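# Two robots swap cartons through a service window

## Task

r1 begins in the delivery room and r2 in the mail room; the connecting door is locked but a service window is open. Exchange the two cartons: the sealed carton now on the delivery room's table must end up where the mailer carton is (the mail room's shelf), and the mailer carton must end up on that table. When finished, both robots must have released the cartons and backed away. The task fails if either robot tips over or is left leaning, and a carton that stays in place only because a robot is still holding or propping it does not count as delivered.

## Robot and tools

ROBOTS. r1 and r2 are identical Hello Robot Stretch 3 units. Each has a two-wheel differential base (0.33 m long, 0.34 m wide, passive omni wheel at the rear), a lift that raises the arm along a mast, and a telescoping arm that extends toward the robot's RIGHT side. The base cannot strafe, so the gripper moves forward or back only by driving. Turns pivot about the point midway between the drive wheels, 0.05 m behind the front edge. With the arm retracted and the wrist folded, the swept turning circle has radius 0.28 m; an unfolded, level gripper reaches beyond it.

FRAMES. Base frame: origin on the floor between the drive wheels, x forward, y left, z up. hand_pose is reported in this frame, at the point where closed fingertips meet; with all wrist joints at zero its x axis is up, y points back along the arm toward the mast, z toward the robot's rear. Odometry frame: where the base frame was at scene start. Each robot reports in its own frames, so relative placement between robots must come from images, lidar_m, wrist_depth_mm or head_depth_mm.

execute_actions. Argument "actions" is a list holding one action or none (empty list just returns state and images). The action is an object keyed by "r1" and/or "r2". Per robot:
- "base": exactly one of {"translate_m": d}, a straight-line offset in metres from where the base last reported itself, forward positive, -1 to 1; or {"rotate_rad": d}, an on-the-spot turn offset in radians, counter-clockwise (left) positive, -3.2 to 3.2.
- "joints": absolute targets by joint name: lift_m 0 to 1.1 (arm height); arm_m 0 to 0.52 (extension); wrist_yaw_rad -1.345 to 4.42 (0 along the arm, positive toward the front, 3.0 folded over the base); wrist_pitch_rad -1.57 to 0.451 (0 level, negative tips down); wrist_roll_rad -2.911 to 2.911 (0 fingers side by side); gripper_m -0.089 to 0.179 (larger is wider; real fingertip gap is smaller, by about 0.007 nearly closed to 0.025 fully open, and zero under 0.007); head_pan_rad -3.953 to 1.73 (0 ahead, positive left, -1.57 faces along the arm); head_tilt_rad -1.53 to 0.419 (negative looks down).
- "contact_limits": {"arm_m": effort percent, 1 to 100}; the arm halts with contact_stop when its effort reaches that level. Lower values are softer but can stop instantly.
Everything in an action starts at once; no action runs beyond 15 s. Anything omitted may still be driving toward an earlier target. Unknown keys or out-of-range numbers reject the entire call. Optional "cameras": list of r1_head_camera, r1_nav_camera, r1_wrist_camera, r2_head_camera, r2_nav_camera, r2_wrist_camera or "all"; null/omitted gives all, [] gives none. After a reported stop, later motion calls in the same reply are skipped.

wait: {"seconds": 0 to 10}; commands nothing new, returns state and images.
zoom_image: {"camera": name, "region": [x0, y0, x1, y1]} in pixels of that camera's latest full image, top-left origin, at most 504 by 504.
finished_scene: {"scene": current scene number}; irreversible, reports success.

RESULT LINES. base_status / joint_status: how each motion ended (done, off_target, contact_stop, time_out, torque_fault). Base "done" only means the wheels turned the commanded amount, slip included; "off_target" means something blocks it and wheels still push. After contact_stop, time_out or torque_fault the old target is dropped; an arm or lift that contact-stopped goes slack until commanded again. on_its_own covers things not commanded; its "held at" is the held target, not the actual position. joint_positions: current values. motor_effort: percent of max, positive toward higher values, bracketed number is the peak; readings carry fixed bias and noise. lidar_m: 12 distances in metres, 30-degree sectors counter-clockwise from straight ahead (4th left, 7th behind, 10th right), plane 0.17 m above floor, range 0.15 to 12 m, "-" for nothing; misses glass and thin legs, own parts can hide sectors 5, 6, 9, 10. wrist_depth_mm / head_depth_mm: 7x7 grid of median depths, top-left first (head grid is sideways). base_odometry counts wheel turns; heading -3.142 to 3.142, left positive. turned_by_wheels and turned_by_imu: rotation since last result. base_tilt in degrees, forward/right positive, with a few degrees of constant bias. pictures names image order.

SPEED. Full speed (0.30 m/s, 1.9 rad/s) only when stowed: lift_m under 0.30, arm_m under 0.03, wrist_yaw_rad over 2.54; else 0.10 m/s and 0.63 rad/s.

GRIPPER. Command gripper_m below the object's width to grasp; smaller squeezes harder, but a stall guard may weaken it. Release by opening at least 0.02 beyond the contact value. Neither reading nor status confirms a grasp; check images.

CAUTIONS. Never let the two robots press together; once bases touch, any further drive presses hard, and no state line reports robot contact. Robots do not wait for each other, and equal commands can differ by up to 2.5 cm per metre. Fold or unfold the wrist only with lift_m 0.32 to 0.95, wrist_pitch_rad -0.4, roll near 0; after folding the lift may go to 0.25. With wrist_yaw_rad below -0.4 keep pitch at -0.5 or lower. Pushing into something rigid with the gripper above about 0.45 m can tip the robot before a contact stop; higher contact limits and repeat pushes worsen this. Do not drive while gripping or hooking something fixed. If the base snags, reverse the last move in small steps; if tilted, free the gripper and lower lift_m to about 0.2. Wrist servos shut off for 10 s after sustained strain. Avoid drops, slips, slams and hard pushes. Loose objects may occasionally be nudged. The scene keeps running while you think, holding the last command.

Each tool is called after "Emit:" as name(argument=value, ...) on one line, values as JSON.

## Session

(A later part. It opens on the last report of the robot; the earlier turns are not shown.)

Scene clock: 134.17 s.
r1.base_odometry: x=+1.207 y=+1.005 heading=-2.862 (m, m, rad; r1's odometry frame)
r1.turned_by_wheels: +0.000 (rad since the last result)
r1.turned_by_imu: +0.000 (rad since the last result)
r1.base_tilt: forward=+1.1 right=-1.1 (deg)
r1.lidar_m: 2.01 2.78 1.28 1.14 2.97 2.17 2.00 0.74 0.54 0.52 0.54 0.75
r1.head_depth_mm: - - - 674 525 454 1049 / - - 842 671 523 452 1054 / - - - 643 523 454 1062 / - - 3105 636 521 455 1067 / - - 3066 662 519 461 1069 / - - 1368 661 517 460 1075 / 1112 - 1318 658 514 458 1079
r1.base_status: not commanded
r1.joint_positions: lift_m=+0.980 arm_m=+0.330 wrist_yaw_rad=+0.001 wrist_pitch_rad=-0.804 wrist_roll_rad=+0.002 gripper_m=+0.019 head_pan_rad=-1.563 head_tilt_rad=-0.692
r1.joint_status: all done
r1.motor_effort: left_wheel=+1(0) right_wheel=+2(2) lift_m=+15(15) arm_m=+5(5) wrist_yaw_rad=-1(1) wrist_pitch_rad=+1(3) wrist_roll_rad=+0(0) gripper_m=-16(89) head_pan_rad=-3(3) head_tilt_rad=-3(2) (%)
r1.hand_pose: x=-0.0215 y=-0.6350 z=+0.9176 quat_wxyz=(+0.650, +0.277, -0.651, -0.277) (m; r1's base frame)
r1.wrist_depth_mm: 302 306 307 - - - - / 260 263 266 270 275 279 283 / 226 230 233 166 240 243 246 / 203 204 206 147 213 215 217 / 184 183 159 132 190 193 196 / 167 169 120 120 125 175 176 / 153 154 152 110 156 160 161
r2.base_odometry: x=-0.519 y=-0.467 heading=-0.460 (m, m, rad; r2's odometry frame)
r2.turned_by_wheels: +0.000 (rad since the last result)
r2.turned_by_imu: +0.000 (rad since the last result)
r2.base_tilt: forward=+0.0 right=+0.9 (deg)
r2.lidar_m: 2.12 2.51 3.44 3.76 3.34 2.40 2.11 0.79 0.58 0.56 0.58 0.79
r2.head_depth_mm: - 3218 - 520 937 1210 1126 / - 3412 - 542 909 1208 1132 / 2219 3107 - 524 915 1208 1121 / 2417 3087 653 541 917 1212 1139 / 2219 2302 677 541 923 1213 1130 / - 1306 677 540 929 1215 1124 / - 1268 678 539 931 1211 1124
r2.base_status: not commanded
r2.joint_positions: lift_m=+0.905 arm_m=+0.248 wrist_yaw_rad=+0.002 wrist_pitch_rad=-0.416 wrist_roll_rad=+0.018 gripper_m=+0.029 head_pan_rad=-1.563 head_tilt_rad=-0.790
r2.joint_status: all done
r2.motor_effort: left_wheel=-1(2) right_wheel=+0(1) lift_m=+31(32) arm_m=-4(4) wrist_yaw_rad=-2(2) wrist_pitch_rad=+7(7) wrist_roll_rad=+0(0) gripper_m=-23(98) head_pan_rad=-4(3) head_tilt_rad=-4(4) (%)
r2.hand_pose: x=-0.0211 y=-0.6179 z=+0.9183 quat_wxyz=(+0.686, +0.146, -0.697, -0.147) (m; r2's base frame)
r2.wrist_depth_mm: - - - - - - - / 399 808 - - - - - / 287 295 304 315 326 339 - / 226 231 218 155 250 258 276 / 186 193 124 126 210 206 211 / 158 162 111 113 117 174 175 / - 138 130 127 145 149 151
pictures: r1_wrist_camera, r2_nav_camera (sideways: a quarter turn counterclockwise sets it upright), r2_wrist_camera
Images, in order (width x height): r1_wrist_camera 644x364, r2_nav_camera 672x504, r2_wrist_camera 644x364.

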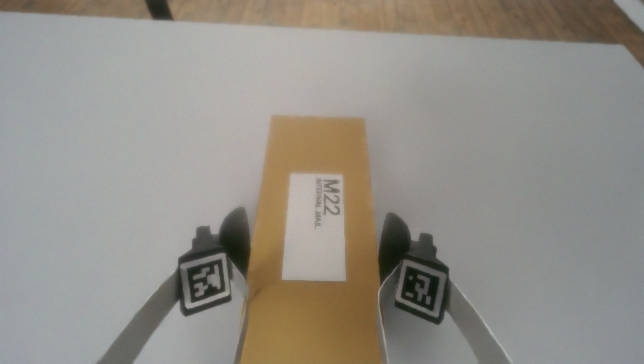

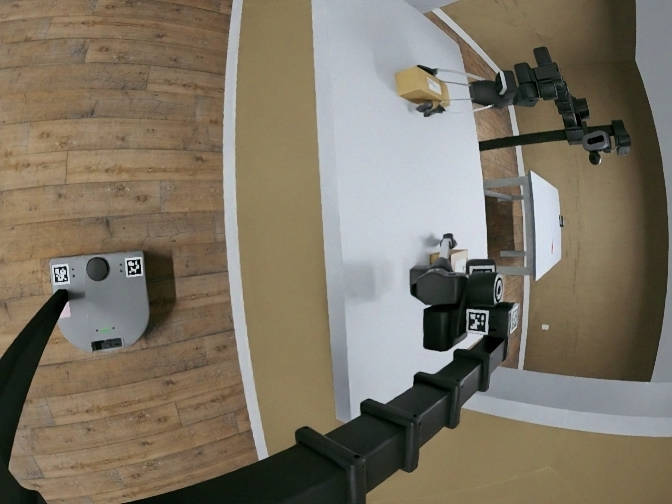

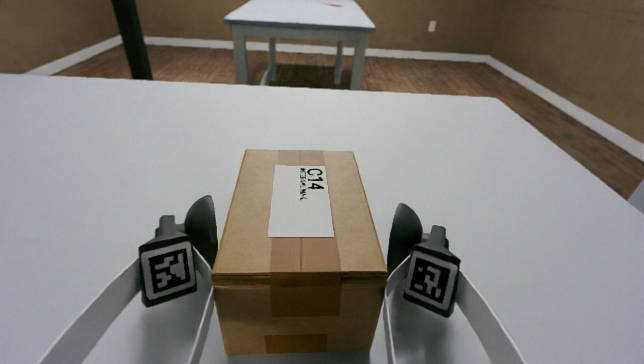

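Emit:
execute_actions(actions=[{"r1":{"joints":{"gripper_m":0.012,"lift_m":1.01}},"r2":{"joints":{"gripper_m":0.035,"lift_m":0.935}}}], cameras=[])

Emit:
execute_actions(actions=[{"r1":{"joints":{"arm_m":0.005}},"r2":{"joints":{"arm_m":0.0,"wrist_yaw_rad":0.3}}}], cameras=["r1_wrist_camera","r2_wrist_camera"])

Emit:
execute_actions(actions=[{"r1":{"base":{"translate_m":-0.4}},"r2":{"base":{"rotate_rad":1.51},"joints":{"wrist_yaw_rad":2.6}}}], cameras=[])

Emit:
execute_actions(actions=[{"r1":{"base":{"rotate_rad":1.571}},"r2":{"base":{"translate_m":0.5},"joints":{"lift_m":0.29}}}], cameras=["r1_wrist_camera","r2_wrist_camera"])

Emit:
execute_actions(actions=[{"r1":{"base":{"translate_m":0.45},"joints":{"lift_m":0.9}},"r2":{"base":{"translate_m":1}}}], cameras=["r1_nav_camera"])

Scene clock: 138.50 s.
r1.base_odometry: x=+1.207 y=+1.005 heading=-2.862 (m, m, rad; r1's odometry frame)
r1.turned_by_wheels: +0.000 (rad since the last result)
r1.turned_by_imu: +0.001 (rad since the last result)
r1.base_tilt: forward=+1.1 right=-1.0 (deg)
r1.lidar_m: 2.01 2.78 1.28 1.14 2.96 2.18 2.00 0.74 0.54 0.52 0.54 0.75
r1.head_depth_mm: - - 893 673 525 453 1048 / - - 885 669 523 452 1052 / - - 882 643 521 452 1062 / - - 3250 625 520 454 1069 / - - 3068 665 518 460 1067 / - - 1373 660 517 460 1071 / 1098 - 1320 657 515 458 1079
r1.base_status: not commanded
r1.joint_positions: lift_m=+1.010 arm_m=+0.330 wrist_yaw_rad=+0.001 wrist_pitch_rad=-0.814 wrist_roll_rad=+0.002 gripper_m=+0.013 head_pan_rad=-1.563 head_tilt_rad=-0.692
r1.joint_status: all done
r1.motor_effort: left_wheel=+0(0) right_wheel=+2(3) lift_m=+25(26) arm_m=+3(4) wrist_yaw_rad=-1(0) wrist_pitch_rad=+5(5) wrist_roll_rad=+0(0) gripper_m=-15(51) head_pan_rad=-3(3) head_tilt_rad=-3(2) (%)
r1.hand_pose: x=-0.0215 y=-0.6330 z=+0.9455 quat_wxyz=(+0.649, +0.280, -0.650, -0.281) (m; r1's base frame)
r1.wrist_depth_mm: - - - - - - - / 293 299 304 308 316 319 330 / 260 260 265 271 273 278 281 / 234 234 235 164 245 248 249 / 211 213 216 141 224 222 225 / 192 194 126 125 199 201 203 / 176 178 175 111 182 185 186
r2.base_odometry: x=-0.519 y=-0.467 heading=-0.460 (m, m, rad; r2's odometry frame)
r2.turned_by_wheels: +0.000 (rad since the last result)
r2.turned_by_imu: -0.001 (rad since the last result)
r2.base_tilt: forward=+0.0 right=+0.9 (deg)
r2.lidar_m: 2.12 2.52 3.44 3.76 3.33 2.41 2.11 0.79 0.58 0.56 0.58 0.79
r2.head_depth_mm: - - 651 528 908 1197 1131 / - - - 541 906 1210 1127 / 2234 - - 542 911 1209 1122 / 2417 3287 641 541 918 1208 1120 / 2206 2268 676 540 920 1217 1129 / - 3067 678 540 928 1212 1124 / - 1282 678 540 932 1217 1129
r2.base_status: not commanded
r2.joint_positions: lift_m=+0.935 arm_m=+0.248 wrist_yaw_rad=+0.002 wrist_pitch_rad=-0.424 wrist_roll_rad=+0.018 gripper_m=+0.039 head_pan_rad=-1.563 head_tilt_rad=-0.790
r2.joint_status: all done
r2.motor_effort: left_wheel=-2(2) right_wheel=+1(1) lift_m=+48(50) arm_m=-4(4) wrist_yaw_rad=-2(2) wrist_pitch_rad=+10(10) wrist_roll_rad=+0(0) gripper_m=-19(36) head_pan_rad=-3(3) head_tilt_rad=-4(4) (%)
r2.hand_pose: x=-0.0211 y=-0.6170 z=+0.9461 quat_wxyz=(+0.686, +0.148, -0.697, -0.150) (m; r2's base frame)
r2.wrist_depth_mm: - - - - - - - / - - - - - - - / 339 349 363 373 386 - - / 272 276 271 172 298 307 - / 223 231 128 130 249 247 244 / 190 194 111 113 116 207 211 / - 167 123 123 172 179 181
pictures: none
No camera images: the call's "cameras" was empty. Leave "cameras" out to get every camera's image.

Scene clock: 142.10 s.
r1.base_odometry: x=+1.207 y=+1.005 heading=-2.862 (m, m, rad; r1's odometry frame)
r1.turned_by_wheels: +0.000 (rad since the last result)
r1.turned_by_imu: +0.001 (rad since the last result)
r1.base_tilt: forward=+1.1 right=-1.1 (deg)
r1.lidar_m: 2.01 2.78 1.28 1.14 2.95 2.17 2.01 0.74 0.54 0.52 0.55 0.75
r1.head_depth_mm: - - 3336 - - - - / - - 3129 - - - - / - - 3148 - - - - / - - 3068 695 505 455 1092 / - - 3083 663 519 460 1069 / - - 1344 660 517 460 1075 / 1096 925 835 657 515 458 1079
r1.base_status: not commanded
r1.joint_positions: lift_m=+1.010 arm_m=+0.005 wrist_yaw_rad=+0.001 wrist_pitch_rad=-0.815 wrist_roll_rad=+0.002 gripper_m=+0.013 head_pan_rad=-1.563 head_tilt_rad=-0.692
r1.joint_status: all done
r1.motor_effort: left_wheel=+0(1) right_wheel=+2(2) lift_m=+25(25) arm_m=-6(6) wrist_yaw_rad=-1(1) wrist_pitch_rad=+5(6) wrist_roll_rad=+0(0) gripper_m=-15(16) head_pan_rad=-3(3) head_tilt_rad=-3(2) (%)
r1.hand_pose: x=-0.0215 y=-0.3084 z=+0.9454 quat_wxyz=(+0.649, +0.280, -0.649, -0.281) (m; r1's base frame)
r1.wrist_depth_mm: 342 346 357 363 366 372 342 / 297 301 306 309 315 320 315 / 262 265 267 270 277 278 285 / 235 237 240 163 245 248 250 / 211 213 217 141 224 222 226 / 202 201 126 124 201 203 204 / 950 950 935 111 - - -
r2.base_odometry: x=-0.519 y=-0.467 heading=-0.460 (m, m, rad; r2's odometry frame)
r2.turned_by_wheels: +0.000 (rad since the last result)
r2.turned_by_imu: -0.001 (rad since the last result)
r2.base_tilt: forward=+0.0 right=+0.8 (deg)
r2.lidar_m: 2.12 2.52 3.43 3.77 3.31 2.41 2.10 0.79 0.58 0.56 0.58 0.79
r2.head_depth_mm: - 3105 681 576 - - 1111 / - 3037 679 556 - - 1124 / 2206 2228 681 557 - - 1114 / 2442 3032 676 - - 1217 1130 / 2213 2292 680 498 957 1211 1131 / - 1303 676 558 930 1221 1134 / 1133 832 678 541 932 1208 1128
r2.base_status: not commanded
r2.joint_positions: lift_m=+0.935 arm_m=+0.000 wrist_yaw_rad=+0.298 wrist_pitch_rad=-0.424 wrist_roll_rad=+0.018 gripper_m=+0.039 head_pan_rad=-1.563 head_tilt_rad=-0.790
r2.joint_status: all done
r2.motor_effort: left_wheel=-2(2) right_wheel=+1(1) lift_m=+47(47) arm_m=-4(0) wrist_yaw_rad=+1(0) wrist_pitch_rad=+10(10) wrist_roll_rad=+0(0) gripper_m=-20(21) head_pan_rad=-4(3) head_tilt_rad=-4(5) (%)
r2.hand_pose: x=+0.0441 y=-0.3591 z=+0.9460 quat_wxyz=(+0.700, +0.250, -0.667, -0.047) (m; r2's base frame)
r2.wrist_depth_mm: - - 642 - - - - / 467 483 505 532 559 - - / 345 350 367 379 392 406 422 / 271 276 272 172 302 311 314 / 223 232 128 130 249 247 255 / 202 195 112 113 117 209 212 / - 792 123 123 173 180 182
pictures: r1_wrist_camera, r2_wrist_camera
Images, in order (width x height): r1_wrist_camera 644x364, r2_wrist_camera 644x364.

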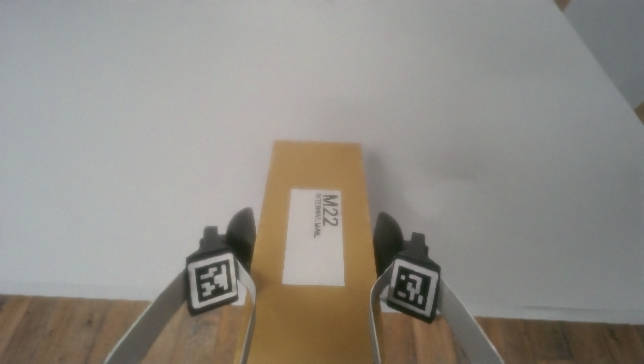

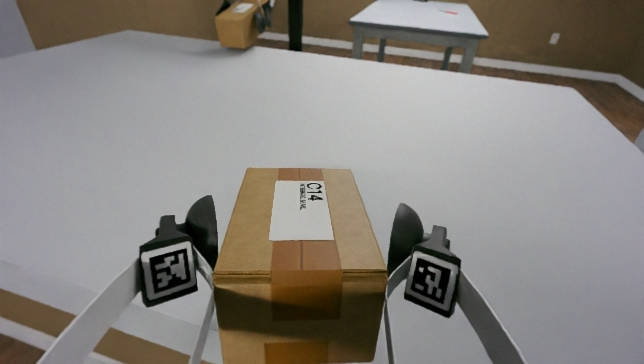

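Scene clock: 147.07 s.
r1.base_odometry: x=+1.592 y=+1.115 heading=-2.862 (m, m, rad; r1's odometry frame)
r1.turned_by_wheels: +0.000 (rad since the last result)
r1.turned_by_imu: +0.001 (rad since the last result)
r1.base_tilt: forward=+1.1 right=-1.1 (deg)
r1.lidar_m: 1.96 3.22 1.19 1.39 2.40 1.76 1.70 0.73 0.54 0.52 0.54 0.75
r1.head_depth_mm: 407 453 502 - - - - / 407 454 512 - - - - / 408 456 513 - - - - / 409 456 514 578 645 864 1097 / 403 448 515 592 676 840 1066 / - - 3084 660 517 459 1069 / - - 3038 657 516 458 1068
r1.base_status: done
r1.joint_positions: lift_m=+1.010 arm_m=+0.005 wrist_yaw_rad=+0.001 wrist_pitch_rad=-0.815 wrist_roll_rad=+0.002 gripper_m=+0.013 head_pan_rad=-1.563 head_tilt_rad=-0.692
r1.joint_status: not commanded
r1.motor_effort: left_wheel=+1(2) right_wheel=+2(4) lift_m=+25(25) arm_m=-5(6) wrist_yaw_rad=-1(0) wrist_pitch_rad=+5(5) wrist_roll_rad=+0(0) gripper_m=-16(16) head_pan_rad=-3(3) head_tilt_rad=-3(4) (%)
r1.hand_pose: x=-0.0215 y=-0.3084 z=+0.9454 quat_wxyz=(+0.649, +0.280, -0.649, -0.281) (m; r1's base frame)
r1.wrist_depth_mm: 343 347 281 279 277 274 272 / 298 301 312 325 324 320 314 / 262 263 381 374 379 377 375 / 234 238 470 163 477 471 459 / 212 217 419 141 588 618 598 / 201 201 126 124 764 903 844 / 935 931 944 111 - - -
r2.base_odometry: x=-0.519 y=-0.467 heading=+1.050 (m, m, rad; r2's odometry frame)
r2.turned_by_wheels: +1.510 (rad since the last result)
r2.turned_by_imu: +1.517 (rad since the last result)
r2.base_tilt: forward=+0.0 right=+0.9 (deg)
r2.lidar_m: 3.76 3.58 2.45 2.33 0.85 0.59 0.56 0.57 0.74 1.73 2.48 3.25
r2.head_depth_mm: 1427 1451 1465 1488 - 1238 1137 / 2006 2065 2085 1821 - 1249 1131 / 2130 2442 2270 1846 - - 1112 / 2122 2459 2289 1871 - - - / 2106 2420 2261 1824 - 1291 - / 2078 2400 2304 1813 1517 1295 1177 / 2088 2392 2263 1807 1496 1293 1127
r2.base_status: done
r2.joint_positions: lift_m=+0.935 arm_m=+0.000 wrist_yaw_rad=+2.597 wrist_pitch_rad=-0.424 wrist_roll_rad=+0.018 gripper_m=+0.039 head_pan_rad=-1.563 head_tilt_rad=-0.790
r2.joint_status: all done
r2.motor_effort: left_wheel=-2(6) right_wheel=+2(6) lift_m=+48(47) arm_m=-3(4) wrist_yaw_rad=+2(1) wrist_pitch_rad=+10(10) wrist_roll_rad=+0(0) gripper_m=-20(20) head_pan_rad=-4(4) head_tilt_rad=-4(5) (%)
r2.hand_pose: x=+0.0946 y=+0.0459 z=+0.9460 quat_wxyz=(+0.329, +0.711, -0.045, +0.620) (m; r2's base frame)
r2.wrist_depth_mm: - - - - - - - / - - - - - - - / - - - - - - - / - - - 173 - - - / - - 128 130 - - - / - - 112 114 116 - - / - - 122 123 - - -
pictures: none
No camera images: the call's "cameras" was empty. Leave "cameras" out to get every camera's image.

Scene clock: 153.77 s.
r1.base_odometry: x=+1.592 y=+1.115 heading=-1.291 (m, m, rad; r1's odometry frame)
r1.turned_by_wheels: +1.571 (rad since the last result)
r1.turned_by_imu: +1.562 (rad since the last result)
r1.base_tilt: forward=+1.1 right=-1.0 (deg)
r1.lidar_m: 1.47 2.37 1.76 1.70 0.73 0.54 0.52 0.55 0.76 2.11 3.23 1.19
r1.head_depth_mm: 1654 1685 1766 - - - - / 2547 2539 2486 - - - - / 2617 2934 3096 - - - - / 2620 2966 3126 2303 1681 1350 1182 / 2623 2954 3090 2211 1723 1414 1202 / 2629 2964 3059 2185 1722 1413 1200 / 2663 2968 3050 2200 1717 1405 1192
r1.base_status: done
r1.joint_positions: lift_m=+1.010 arm_m=+0.005 wrist_yaw_rad=+0.001 wrist_pitch_rad=-0.815 wrist_roll_rad=+0.002 gripper_m=+0.013 head_pan_rad=-1.563 head_tilt_rad=-0.692
r1.joint_status: not commanded
r1.motor_effort: left_wheel=+0(2) right_wheel=+3(8) lift_m=+25(25) arm_m=-7(6) wrist_yaw_rad=-1(1) wrist_pitch_rad=+5(5) wrist_roll_rad=+0(0) gripper_m=-16(15) head_pan_rad=-3(3) head_tilt_rad=-4(3) (%)
r1.hand_pose: x=-0.0215 y=-0.3084 z=+0.9454 quat_wxyz=(+0.649, +0.280, -0.649, -0.281) (m; r1's base frame)
r1.wrist_depth_mm: - - - - - 875 381 / - - - - - 876 337 / - - - - - 843 313 / - - - 163 - 850 569 / - - - 141 - 819 557 / - - 126 125 - 808 557 / 943 957 935 111 - 750 544
r2.base_odometry: x=-0.270 y=-0.033 heading=+1.050 (m, m, rad; r2's odometry frame)
r2.turned_by_wheels: +0.000 (rad since the last result)
r2.turned_by_imu: +0.000 (rad since the last result)
r2.base_tilt: forward=+0.0 right=+0.9 (deg)
r2.lidar_m: 3.25 3.34 2.51 2.34 1.57 1.11 1.06 1.08 1.40 2.40 2.45 3.19
r2.head_depth_mm: 2116 2417 2275 1816 1516 1293 1134 / 2113 2403 2298 1813 1515 1306 1134 / 2105 2381 2283 1805 1508 1295 1124 / 2080 2366 2285 1793 1520 1288 1152 / 2056 2361 2299 1816 1513 1292 1126 / 2065 2338 2263 1814 1504 1287 1135 / 2048 2362 2279 1817 1505 1294 1129
r2.base_status: done
r2.joint_positions: lift_m=+0.290 arm_m=+0.000 wrist_yaw_rad=+2.597 wrist_pitch_rad=-0.425 wrist_roll_rad=+0.018 gripper_m=+0.039 head_pan_rad=-1.563 head_tilt_rad=-0.790
r2.joint_status: all done
r2.motor_effort: left_wheel=-2(2) right_wheel=+1(6) lift_m=+32(38) arm_m=-3(4) wrist_yaw_rad=+2(2) wrist_pitch_rad=+11(10) wrist_roll_rad=+0(0) gripper_m=-19(19) head_pan_rad=-3(4) head_tilt_rad=-4(4) (%)
r2.hand_pose: x=+0.0945 y=+0.0459 z=+0.3014 quat_wxyz=(+0.329, +0.711, -0.045, +0.620) (m; r2's base frame)
r2.wrist_depth_mm: - - - - - - - / - - - - - - - / 868 878 906 949 997 - - / 686 697 689 172 741 768 807 / 566 588 128 130 640 630 635 / 482 - 112 113 116 526 527 / - - 120 123 437 455 458
pictures: r1_wrist_camera, r2_wrist_camera
Images, in order (width x height): r1_wrist_camera 644x364, r2_wrist_camera 644x364.

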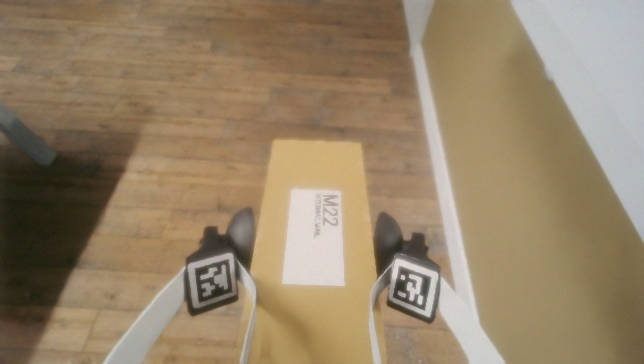

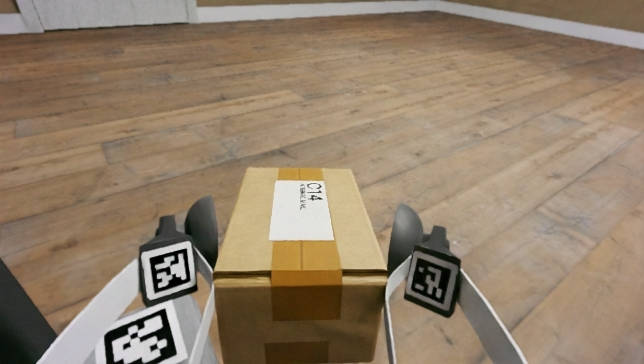

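Scene clock: 159.57 s.
r1.base_odometry: x=+1.716 y=+0.682 heading=-1.292 (m, m, rad; r1's odometry frame)
r1.turned_by_wheels: +0.000 (rad since the last result)
r1.turned_by_imu: +0.002 (rad since the last result)
r1.base_tilt: forward=+1.1 right=-1.0 (deg)
r1.lidar_m: 1.51 2.35 1.75 1.69 1.36 1.01 0.97 1.02 1.41 3.10 1.21 0.77
r1.head_depth_mm: 2605 2894 2826 2235 1790 - - / 2643 2914 3126 2262 1755 - - / 2622 2920 3116 2243 1762 - - / 2658 2966 3107 2233 1740 - 1178 / 2661 2994 3107 2223 1729 1416 1199 / 2658 2992 3057 2204 1728 1414 1193 / 2681 2947 3013 2195 1713 1411 1193
r1.base_status: done
r1.joint_positions: lift_m=+0.900 arm_m=+0.005 wrist_yaw_rad=+0.001 wrist_pitch_rad=-0.815 wrist_roll_rad=+0.002 gripper_m=+0.013 head_pan_rad=-1.563 head_tilt_rad=-0.692
r1.joint_status: all done
r1.motor_effort: left_wheel=+0(4) right_wheel=+2(9) lift_m=+16(19) arm_m=-7(6) wrist_yaw_rad=-1(1) wrist_pitch_rad=+6(5) wrist_roll_rad=+0(0) gripper_m=-15(14) head_pan_rad=-3(3) head_tilt_rad=-2(3) (%)
r1.hand_pose: x=-0.0215 y=-0.3084 z=+0.8359 quat_wxyz=(+0.649, +0.280, -0.649, -0.281) (m; r1's base frame)
r1.wrist_depth_mm: - - - - - - - / - - - - - - - / - - - - - - - / - - - 164 - - - / - - - 141 - - - / 910 966 127 124 951 - 944 / 844 865 859 111 868 911 883
r2.base_odometry: x=+0.228 y=+0.834 heading=+1.050 (m, m, rad; r2's odometry frame)
r2.turned_by_wheels: +0.000 (rad since the last result)
r2.turned_by_imu: +0.001 (rad since the last result)
r2.base_tilt: forward=+0.0 right=+0.8 (deg)
r2.lidar_m: 2.26 2.32 2.57 2.42 2.46 2.18 2.05 2.09 2.47 2.33 2.37 2.41
r2.head_depth_mm: 2062 2337 2274 1817 1521 1298 1131 / 2024 2354 2283 1831 1508 1298 1129 / 2025 2329 2286 1835 1513 1295 1127 / 2013 2317 2266 1838 1513 1301 1153 / 2028 2314 2292 1808 1506 1289 1125 / 1994 2273 2271 1816 1508 1291 1122 / 1983 2296 2279 1814 1517 1295 1122
r2.base_status: done
r2.joint_positions: lift_m=+0.290 arm_m=+0.000 wrist_yaw_rad=+2.597 wrist_pitch_rad=-0.425 wrist_roll_rad=+0.018 gripper_m=+0.039 head_pan_rad=-1.563 head_tilt_rad=-0.790
r2.joint_status: not commanded
r2.motor_effort: left_wheel=-2(5) right_wheel=+2(9) lift_m=+32(32) arm_m=-3(4) wrist_yaw_rad=+2(2) wrist_pitch_rad=+10(11) wrist_roll_rad=+0(0) gripper_m=-20(20) head_pan_rad=-3(4) head_tilt_rad=-4(5) (%)
r2.hand_pose: x=+0.0945 y=+0.0459 z=+0.3013 quat_wxyz=(+0.329, +0.711, -0.045, +0.619) (m; r2's base frame)
r2.wrist_depth_mm: - - - - - - - / - - - - - - - / 862 881 907 951 965 - - / 692 695 685 172 752 774 788 / 562 584 128 130 633 614 639 / 488 - 111 114 116 525 537 / - - 120 123 434 452 462
pictures: r1_nav_camera (sideways: a quarter turn counterclockwise sets it upright)
Images, in order (width x height): r1_nav_camera 672x504.

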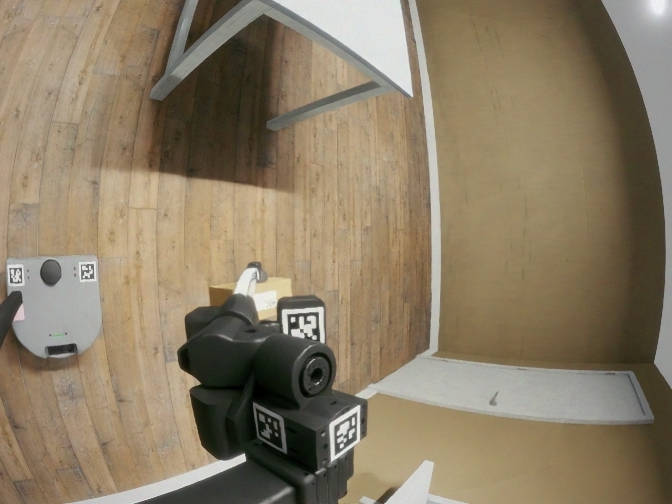

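Emit:
execute_actions(actions=[{"r1":{"base":{"translate_m":0.45}},"r2":{"base":{"translate_m":1}}}], cameras=[])

Emit:
execute_actions(actions=[{"r1":{"base":{"translate_m":0.55}},"r2":{"base":{"translate_m":0.45},"joints":{"lift_m":0.81}}}], cameras=[])

Emit:
execute_actions(actions=[{"r1":{"base":{"translate_m":0.45},"joints":{"arm_m":0.25}},"r2":{"base":{"rotate_rad":1.645},"joints":{"wrist_yaw_rad":0.1}}}], cameras=["r1_nav_camera","r2_nav_camera"])

Emit:
execute_actions(actions=[{"r1":{"base":{"translate_m":0.3},"joints":{"lift_m":0.875,"arm_m":0.29}},"r2":{"joints":{"arm_m":0.22,"lift_m":0.785}}}], cameras=["r1_nav_camera","r2_nav_camera","r1_wrist_camera","r2_wrist_camera"])

Scene clock: 167.47 s.
r1.base_odometry: x=+1.840 y=+0.250 heading=-1.292 (m, m, rad; r1's odometry frame)
r1.turned_by_wheels: +0.000 (rad since the last result)
r1.turned_by_imu: +0.003 (rad since the last result)
r1.base_tilt: forward=+1.2 right=-1.1 (deg)
r1.lidar_m: 1.55 2.34 1.74 1.68 1.75 1.47 1.43 1.49 2.07 1.03 0.43 0.53
r1.head_depth_mm: 2615 2964 3155 2252 1776 - - / 2644 2946 3135 2259 1747 - - / 2635 2952 3138 2226 1749 - - / 2662 2971 3086 2214 1739 - 1177 / 2638 2962 3103 2202 1674 1418 1197 / 2660 2974 3094 969 1623 1420 1198 / 2663 2979 3052 891 698 621 743
r1.base_status: done
r1.joint_positions: lift_m=+0.900 arm_m=+0.005 wrist_yaw_rad=+0.001 wrist_pitch_rad=-0.815 wrist_roll_rad=+0.002 gripper_m=+0.013 head_pan_rad=-1.563 head_tilt_rad=-0.692
r1.joint_status: not commanded
r1.motor_effort: left_wheel=+0(4) right_wheel=+2(9) lift_m=+16(16) arm_m=-5(6) wrist_yaw_rad=-1(1) wrist_pitch_rad=+5(5) wrist_roll_rad=+0(0) gripper_m=-15(16) head_pan_rad=-4(3) head_tilt_rad=-4(3) (%)
r1.hand_pose: x=-0.0215 y=-0.3084 z=+0.8359 quat_wxyz=(+0.649, +0.280, -0.649, -0.281) (m; r1's base frame)
r1.wrist_depth_mm: 390 400 - - - - - / 339 363 - - - - - / 298 410 - - - - - / 274 - - 163 - - - / 258 449 - 141 - - - / 907 489 126 125 964 958 - / 843 855 767 111 874 897 882
r2.base_odometry: x=+0.726 y=+1.701 heading=+1.050 (m, m, rad; r2's odometry frame)
r2.turned_by_wheels: +0.000 (rad since the last result)
r2.turned_by_imu: +0.000 (rad since the last result)
r2.base_tilt: forward=+0.1 right=+0.9 (deg)
r2.lidar_m: 1.27 1.30 1.70 2.51 2.56 3.21 3.05 3.11 2.40 2.25 1.94 1.35
r2.head_depth_mm: 1976 2258 2275 1839 1506 1289 1127 / 1974 2269 2312 1821 1527 1289 1129 / 1964 2239 2294 1823 1507 1295 1131 / 1966 2240 2296 1829 1510 1297 1153 / 1970 2223 2316 1820 1497 1292 1129 / 1938 2245 2285 1831 1507 1300 1126 / 1926 2220 2267 1827 1511 1286 1126
r2.base_status: done
r2.joint_positions: lift_m=+0.290 arm_m=+0.000 wrist_yaw_rad=+2.597 wrist_pitch_rad=-0.425 wrist_roll_rad=+0.018 gripper_m=+0.039 head_pan_rad=-1.563 head_tilt_rad=-0.790
r2.joint_status: not commanded
r2.motor_effort: left_wheel=-2(6) right_wheel=+1(8) lift_m=+32(32) arm_m=-4(3) wrist_yaw_rad=+1(2) wrist_pitch_rad=+11(11) wrist_roll_rad=+0(0) gripper_m=-21(19) head_pan_rad=-4(4) head_tilt_rad=-5(5) (%)
r2.hand_pose: x=+0.0944 y=+0.0459 z=+0.3013 quat_wxyz=(+0.329, +0.711, -0.045, +0.619) (m; r2's base frame)
r2.wrist_depth_mm: - - - - - - 918 / - - - - - - 962 / 871 893 914 938 - - 961 / 682 697 674 173 754 775 799 / 566 578 128 130 629 627 641 / 480 - 112 113 116 528 535 / - - 120 123 436 452 454
pictures: none
No camera images: the call's "cameras" was empty. Leave "cameras" out to get every camera's image.

Scene clock: 174.27 s.
r1.base_odometry: x=+1.991 y=-0.279 heading=-1.292 (m, m, rad; r1's odometry frame)
r1.turned_by_wheels: +0.000 (rad since the last result)
r1.turned_by_imu: +0.002 (rad since the last result)
r1.base_tilt: forward=+1.1 right=-1.0 (deg)
r1.lidar_m: 2.35 2.32 1.73 1.67 1.74 2.05 1.99 2.08 0.39 0.38 0.40 0.55
r1.head_depth_mm: 2620 2947 3134 916 725 - - / 2650 2991 3164 916 711 - - / 2690 2993 3094 907 709 - - / 2670 3013 3113 903 707 - 1174 / 2678 3023 3078 901 704 593 1200 / 2688 3007 3063 897 700 591 1197 / 2677 2984 3063 892 696 589 1195
r1.base_status: done
r1.joint_positions: lift_m=+0.900 arm_m=+0.005 wrist_yaw_rad=+0.001 wrist_pitch_rad=-0.815 wrist_roll_rad=+0.002 gripper_m=+0.013 head_pan_rad=-1.563 head_tilt_rad=-0.692
r1.joint_status: not commanded
r1.motor_effort: left_wheel=+0(4) right_wheel=+2(9) lift_m=+16(16) arm_m=-6(5) wrist_yaw_rad=-1(1) wrist_pitch_rad=+5(6) wrist_roll_rad=+0(0) gripper_m=-15(16) head_pan_rad=-3(3) head_tilt_rad=-1(2) (%)
r1.hand_pose: x=-0.0215 y=-0.3084 z=+0.8359 quat_wxyz=(+0.649, +0.280, -0.649, -0.281) (m; r1's base frame)
r1.wrist_depth_mm: 388 400 401 414 418 423 - / 336 344 350 347 355 362 376 / 298 299 304 311 315 319 321 / 264 268 268 164 280 282 284 / 252 251 247 140 257 257 258 / 932 937 127 124 258 440 946 / 855 848 741 111 834 890 919
r2.base_odometry: x=+0.950 y=+2.091 heading=+1.049 (m, m, rad; r2's odometry frame)
r2.turned_by_wheels: +0.000 (rad since the last result)
r2.turned_by_imu: +0.000 (rad since the last result)
r2.base_tilt: forward=+0.0 right=+0.8 (deg)
r2.lidar_m: 0.82 0.84 1.10 2.54 2.59 3.37 3.49 3.41 2.36 2.23 1.26 0.87
r2.head_depth_mm: 1962 2251 2285 1820 1510 - - / 1947 2240 2260 1819 1513 - 1101 / 1923 2236 2296 1819 1508 - 1088 / 1936 2194 2261 1822 1507 - - / 1918 2215 2285 1822 1503 1315 1150 / 1937 2206 2294 1830 1506 1295 1129 / 1910 2172 2275 1818 1506 1285 1129
r2.base_status: done
r2.joint_positions: lift_m=+0.810 arm_m=+0.000 wrist_yaw_rad=+2.597 wrist_pitch_rad=-0.426 wrist_roll_rad=+0.018 gripper_m=+0.039 head_pan_rad=-1.563 head_tilt_rad=-0.790
r2.joint_status: all done
r2.motor_effort: left_wheel=-2(6) right_wheel=+2(10) lift_m=+48(47) arm_m=-3(4) wrist_yaw_rad=+2(1) wrist_pitch_rad=+11(11) wrist_roll_rad=+0(0) gripper_m=-20(19) head_pan_rad=-3(3) head_tilt_rad=-5(4) (%)
r2.hand_pose: x=+0.0944 y=+0.0458 z=+0.8206 quat_wxyz=(+0.330, +0.711, -0.044, +0.619) (m; r2's base frame)
r2.wrist_depth_mm: - - - - 862 703 592 / - - - 624 593 631 595 / - - - - 454 433 449 / - - - 172 - 362 341 / - - 128 130 - 869 296 / - - 112 113 116 901 723 / - 945 123 123 964 924 756
pictures: none
No camera images: the call's "cameras" was empty. Leave "cameras" out to get every camera's image.

Scene clock: 180.00 s.
r1.base_odometry: x=+2.115 y=-0.712 heading=-1.292 (m, m, rad; r1's odometry frame)
r1.turned_by_wheels: +0.000 (rad since the last result)
r1.turned_by_imu: +0.001 (rad since the last result)
r1.base_tilt: forward=+1.1 right=-1.0 (deg)
r1.lidar_m: 1.89 1.98 1.71 1.66 1.73 2.41 2.44 0.54 0.40 0.39 0.41 0.56
r1.head_depth_mm: 2652 2961 3179 - 670 584 1209 / 2660 2963 3233 - 710 597 1210 / 2665 2964 3173 - 687 597 1207 / 2653 2975 3096 902 665 594 1199 / 2685 2979 3115 899 704 591 1196 / 2675 3006 3070 896 699 606 1203 / 2698 2998 3061 892 698 605 1197
r1.base_status: done
r1.joint_positions: lift_m=+0.900 arm_m=+0.250 wrist_yaw_rad=+0.000 wrist_pitch_rad=-0.815 wrist_roll_rad=+0.002 gripper_m=+0.013 head_pan_rad=-1.563 head_tilt_rad=-0.692
r1.joint_status: all done
r1.motor_effort: left_wheel=+0(4) right_wheel=+2(9) lift_m=+16(16) arm_m=+5(5) wrist_yaw_rad=+0(1) wrist_pitch_rad=+6(5) wrist_roll_rad=+0(0) gripper_m=-15(15) head_pan_rad=-3(3) head_tilt_rad=-4(3) (%)
r1.hand_pose: x=-0.0215 y=-0.5528 z=+0.8359 quat_wxyz=(+0.649, +0.280, -0.649, -0.281) (m; r1's base frame)
r1.wrist_depth_mm: 393 395 399 402 409 425 429 / 336 342 343 351 359 361 368 / 296 298 303 310 314 316 322 / 267 270 270 164 276 280 285 / 240 244 246 141 255 254 256 / 218 221 127 124 227 230 234 / 200 203 198 111 208 212 212
r2.base_odometry: x=+0.950 y=+2.091 heading=+2.694 (m, m, rad; r2's odometry frame)
r2.turned_by_wheels: +1.645 (rad since the last result)
r2.turned_by_imu: +1.652 (rad since the last result)
r2.base_tilt: forward=+0.0 right=+0.9 (deg)
r2.lidar_m: 2.54 2.64 3.59 3.50 3.16 2.31 2.23 1.16 0.86 0.82 0.86 1.18
r2.head_depth_mm: 681 779 869 738 626 - - / 680 780 872 734 627 - - / 684 786 874 738 642 - - / 686 789 877 736 556 1255 1127 / 689 786 881 738 642 1299 1126 / 691 795 888 737 643 1284 1126 / 693 795 888 734 643 1293 1132
r2.base_status: done
r2.joint_positions: lift_m=+0.810 arm_m=+0.000 wrist_yaw_rad=+0.103 wrist_pitch_rad=-0.426 wrist_roll_rad=+0.018 gripper_m=+0.039 head_pan_rad=-1.563 head_tilt_rad=-0.790
r2.joint_status: all done
r2.motor_effort: left_wheel=-2(6) right_wheel=+1(6) lift_m=+47(47) arm_m=-4(4) wrist_yaw_rad=-3(3) wrist_pitch_rad=+11(11) wrist_roll_rad=+0(0) gripper_m=-20(19) head_pan_rad=-3(3) head_tilt_rad=-4(3) (%)
r2.hand_pose: x=+0.0015 y=-0.3675 z=+0.8206 quat_wxyz=(+0.692, +0.184, -0.688, -0.116) (m; r2's base frame)
r2.wrist_depth_mm: 568 552 537 521 509 497 484 / 498 521 544 542 542 536 522 / 370 377 395 409 420 433 564 / 293 297 290 172 321 328 343 / 240 248 128 130 269 266 274 / 211 209 111 113 117 225 228 / 931 902 122 123 199 196 195
pictures: r1_nav_camera (sideways: a quarter turn counterclockwise sets it upright), r2_nav_camera (sideways: a quarter turn counterclockwise sets it upright)
Images, in order (width x height): r1_nav_camera 672x504, r2_nav_camera 672x504.

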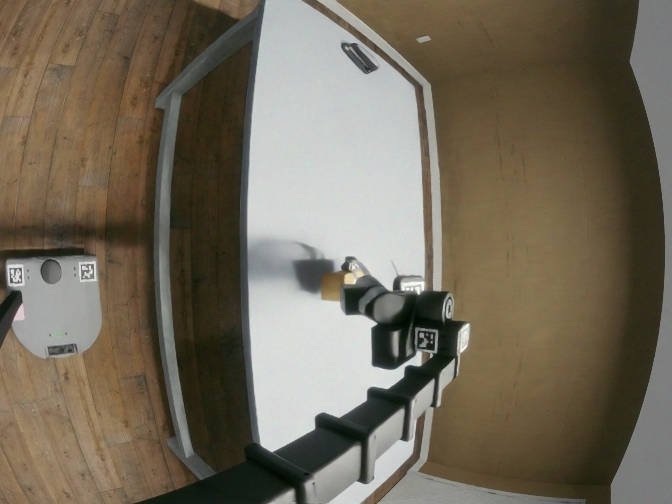

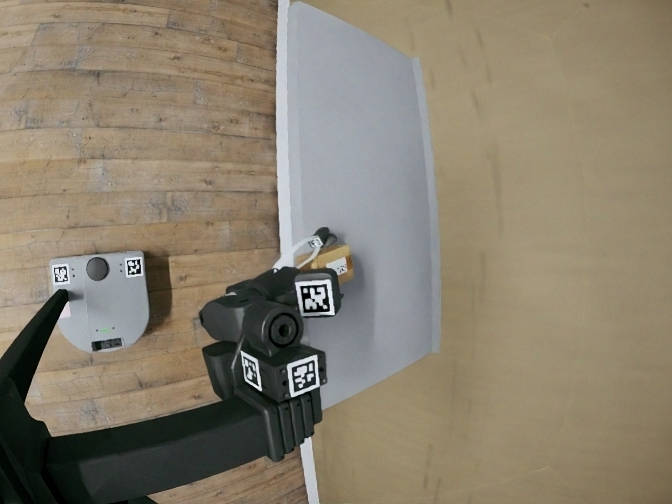

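Scene clock: 184.30 s.
r1.base_odometry: x=+2.198 y=-1.000 heading=-1.292 (m, m, rad; r1's odometry frame)
r1.turned_by_wheels: +0.000 (rad since the last result)
r1.turned_by_imu: +0.001 (rad since the last result)
r1.base_tilt: forward=+1.1 right=-1.0 (deg)
r1.lidar_m: 1.59 1.66 1.71 1.66 1.72 2.41 2.74 0.55 0.41 0.39 0.41 1.64
r1.head_depth_mm: 2644 2947 3174 996 - 614 1209 / 2653 2966 3267 - 709 597 1216 / 2666 2978 3276 - 705 595 1205 / 2673 2999 3107 902 678 610 1203 / 2666 3007 3060 898 704 609 1201 / 2716 2987 3053 893 700 605 1197 / 2701 3012 3012 844 699 604 1190
r1.base_status: done
r1.joint_positions: lift_m=+0.875 arm_m=+0.290 wrist_yaw_rad=+0.000 wrist_pitch_rad=-0.816 wrist_roll_rad=+0.002 gripper_m=+0.013 head_pan_rad=-1.563 head_tilt_rad=-0.692
r1.joint_status: all done
r1.motor_effort: left_wheel=+0(3) right_wheel=+2(9) lift_m=+16(20) arm_m=+4(5) wrist_yaw_rad=-1(1) wrist_pitch_rad=+6(6) wrist_roll_rad=+0(0) gripper_m=-15(16) head_pan_rad=-3(3) head_tilt_rad=-3(4) (%)
r1.hand_pose: x=-0.0215 y=-0.5927 z=+0.8108 quat_wxyz=(+0.649, +0.280, -0.649, -0.281) (m; r1's base frame)
r1.wrist_depth_mm: 345 350 356 362 370 379 377 / 300 303 310 314 320 321 327 / 263 268 271 274 280 283 285 / 237 237 240 163 246 251 254 / 215 217 219 141 227 224 229 / 195 198 126 124 204 205 208 / 180 182 177 111 185 188 190
r2.base_odometry: x=+0.950 y=+2.091 heading=+2.694 (m, m, rad; r2's odometry frame)
r2.turned_by_wheels: +0.000 (rad since the last result)
r2.turned_by_imu: -0.001 (rad since the last result)
r2.base_tilt: forward=+0.0 right=+0.8 (deg)
r2.lidar_m: 2.53 2.64 3.59 3.49 3.15 2.31 2.23 1.16 0.85 0.82 0.86 1.18
r2.head_depth_mm: 678 782 872 760 - - - / 680 782 873 - 613 1301 1127 / 684 782 881 - 619 1292 1128 / 685 785 883 715 628 1299 1122 / 689 788 882 735 643 1296 1128 / 691 793 884 735 642 1293 1130 / 694 795 886 734 646 1295 1126
r2.base_status: not commanded
r2.joint_positions: lift_m=+0.785 arm_m=+0.220 wrist_yaw_rad=+0.102 wrist_pitch_rad=-0.426 wrist_roll_rad=+0.018 gripper_m=+0.039 head_pan_rad=-1.563 head_tilt_rad=-0.790
r2.joint_status: all done
r2.motor_effort: left_wheel=-2(2) right_wheel=+1(2) lift_m=+32(41) arm_m=+4(5) wrist_yaw_rad=-2(4) wrist_pitch_rad=+11(11) wrist_roll_rad=+0(0) gripper_m=-20(20) head_pan_rad=-4(3) head_tilt_rad=-4(3) (%)
r2.hand_pose: x=+0.0013 y=-0.5869 z=+0.7961 quat_wxyz=(+0.692, +0.184, -0.688, -0.116) (m; r2's base frame)
r2.wrist_depth_mm: 346 340 329 322 315 309 300 / 373 367 362 348 343 332 327 / 318 324 334 346 349 349 345 / 249 256 255 176 277 286 294 / 206 215 129 131 231 229 234 / 176 180 112 113 117 194 196 / - 155 121 122 159 166 169
pictures: r1_nav_camera (sideways: a quarter turn counterclockwise sets it upright), r1_wrist_camera, r2_nav_camera (sideways: a quarter turn counterclockwise sets it upright), r2_wrist_camera
Images, in order (width x height): r1_nav_camera 672x504, r1_wrist_camera 644x364, r2_nav_camera 672x504, r2_wrist_camera 644x364.

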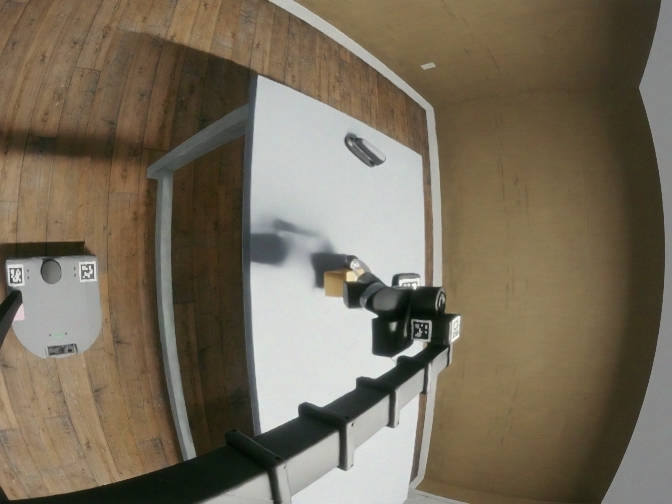

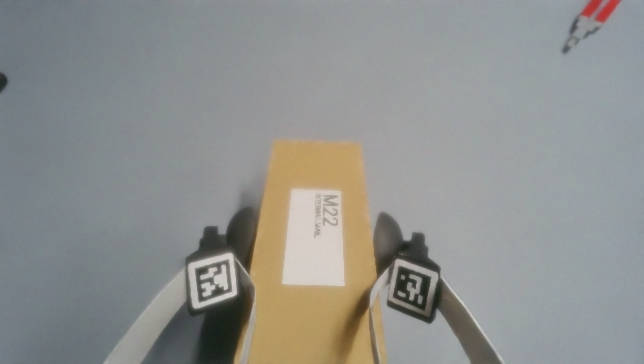

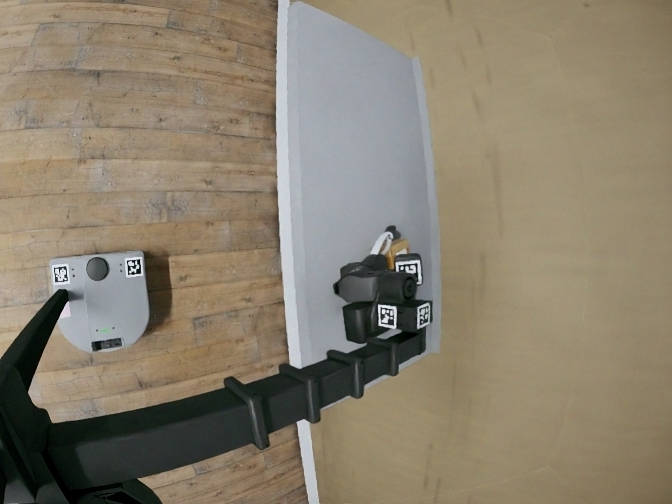

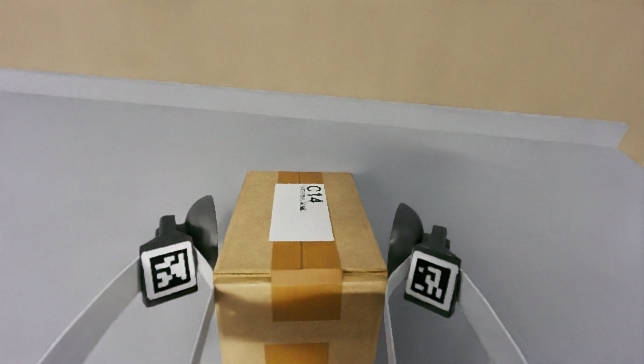

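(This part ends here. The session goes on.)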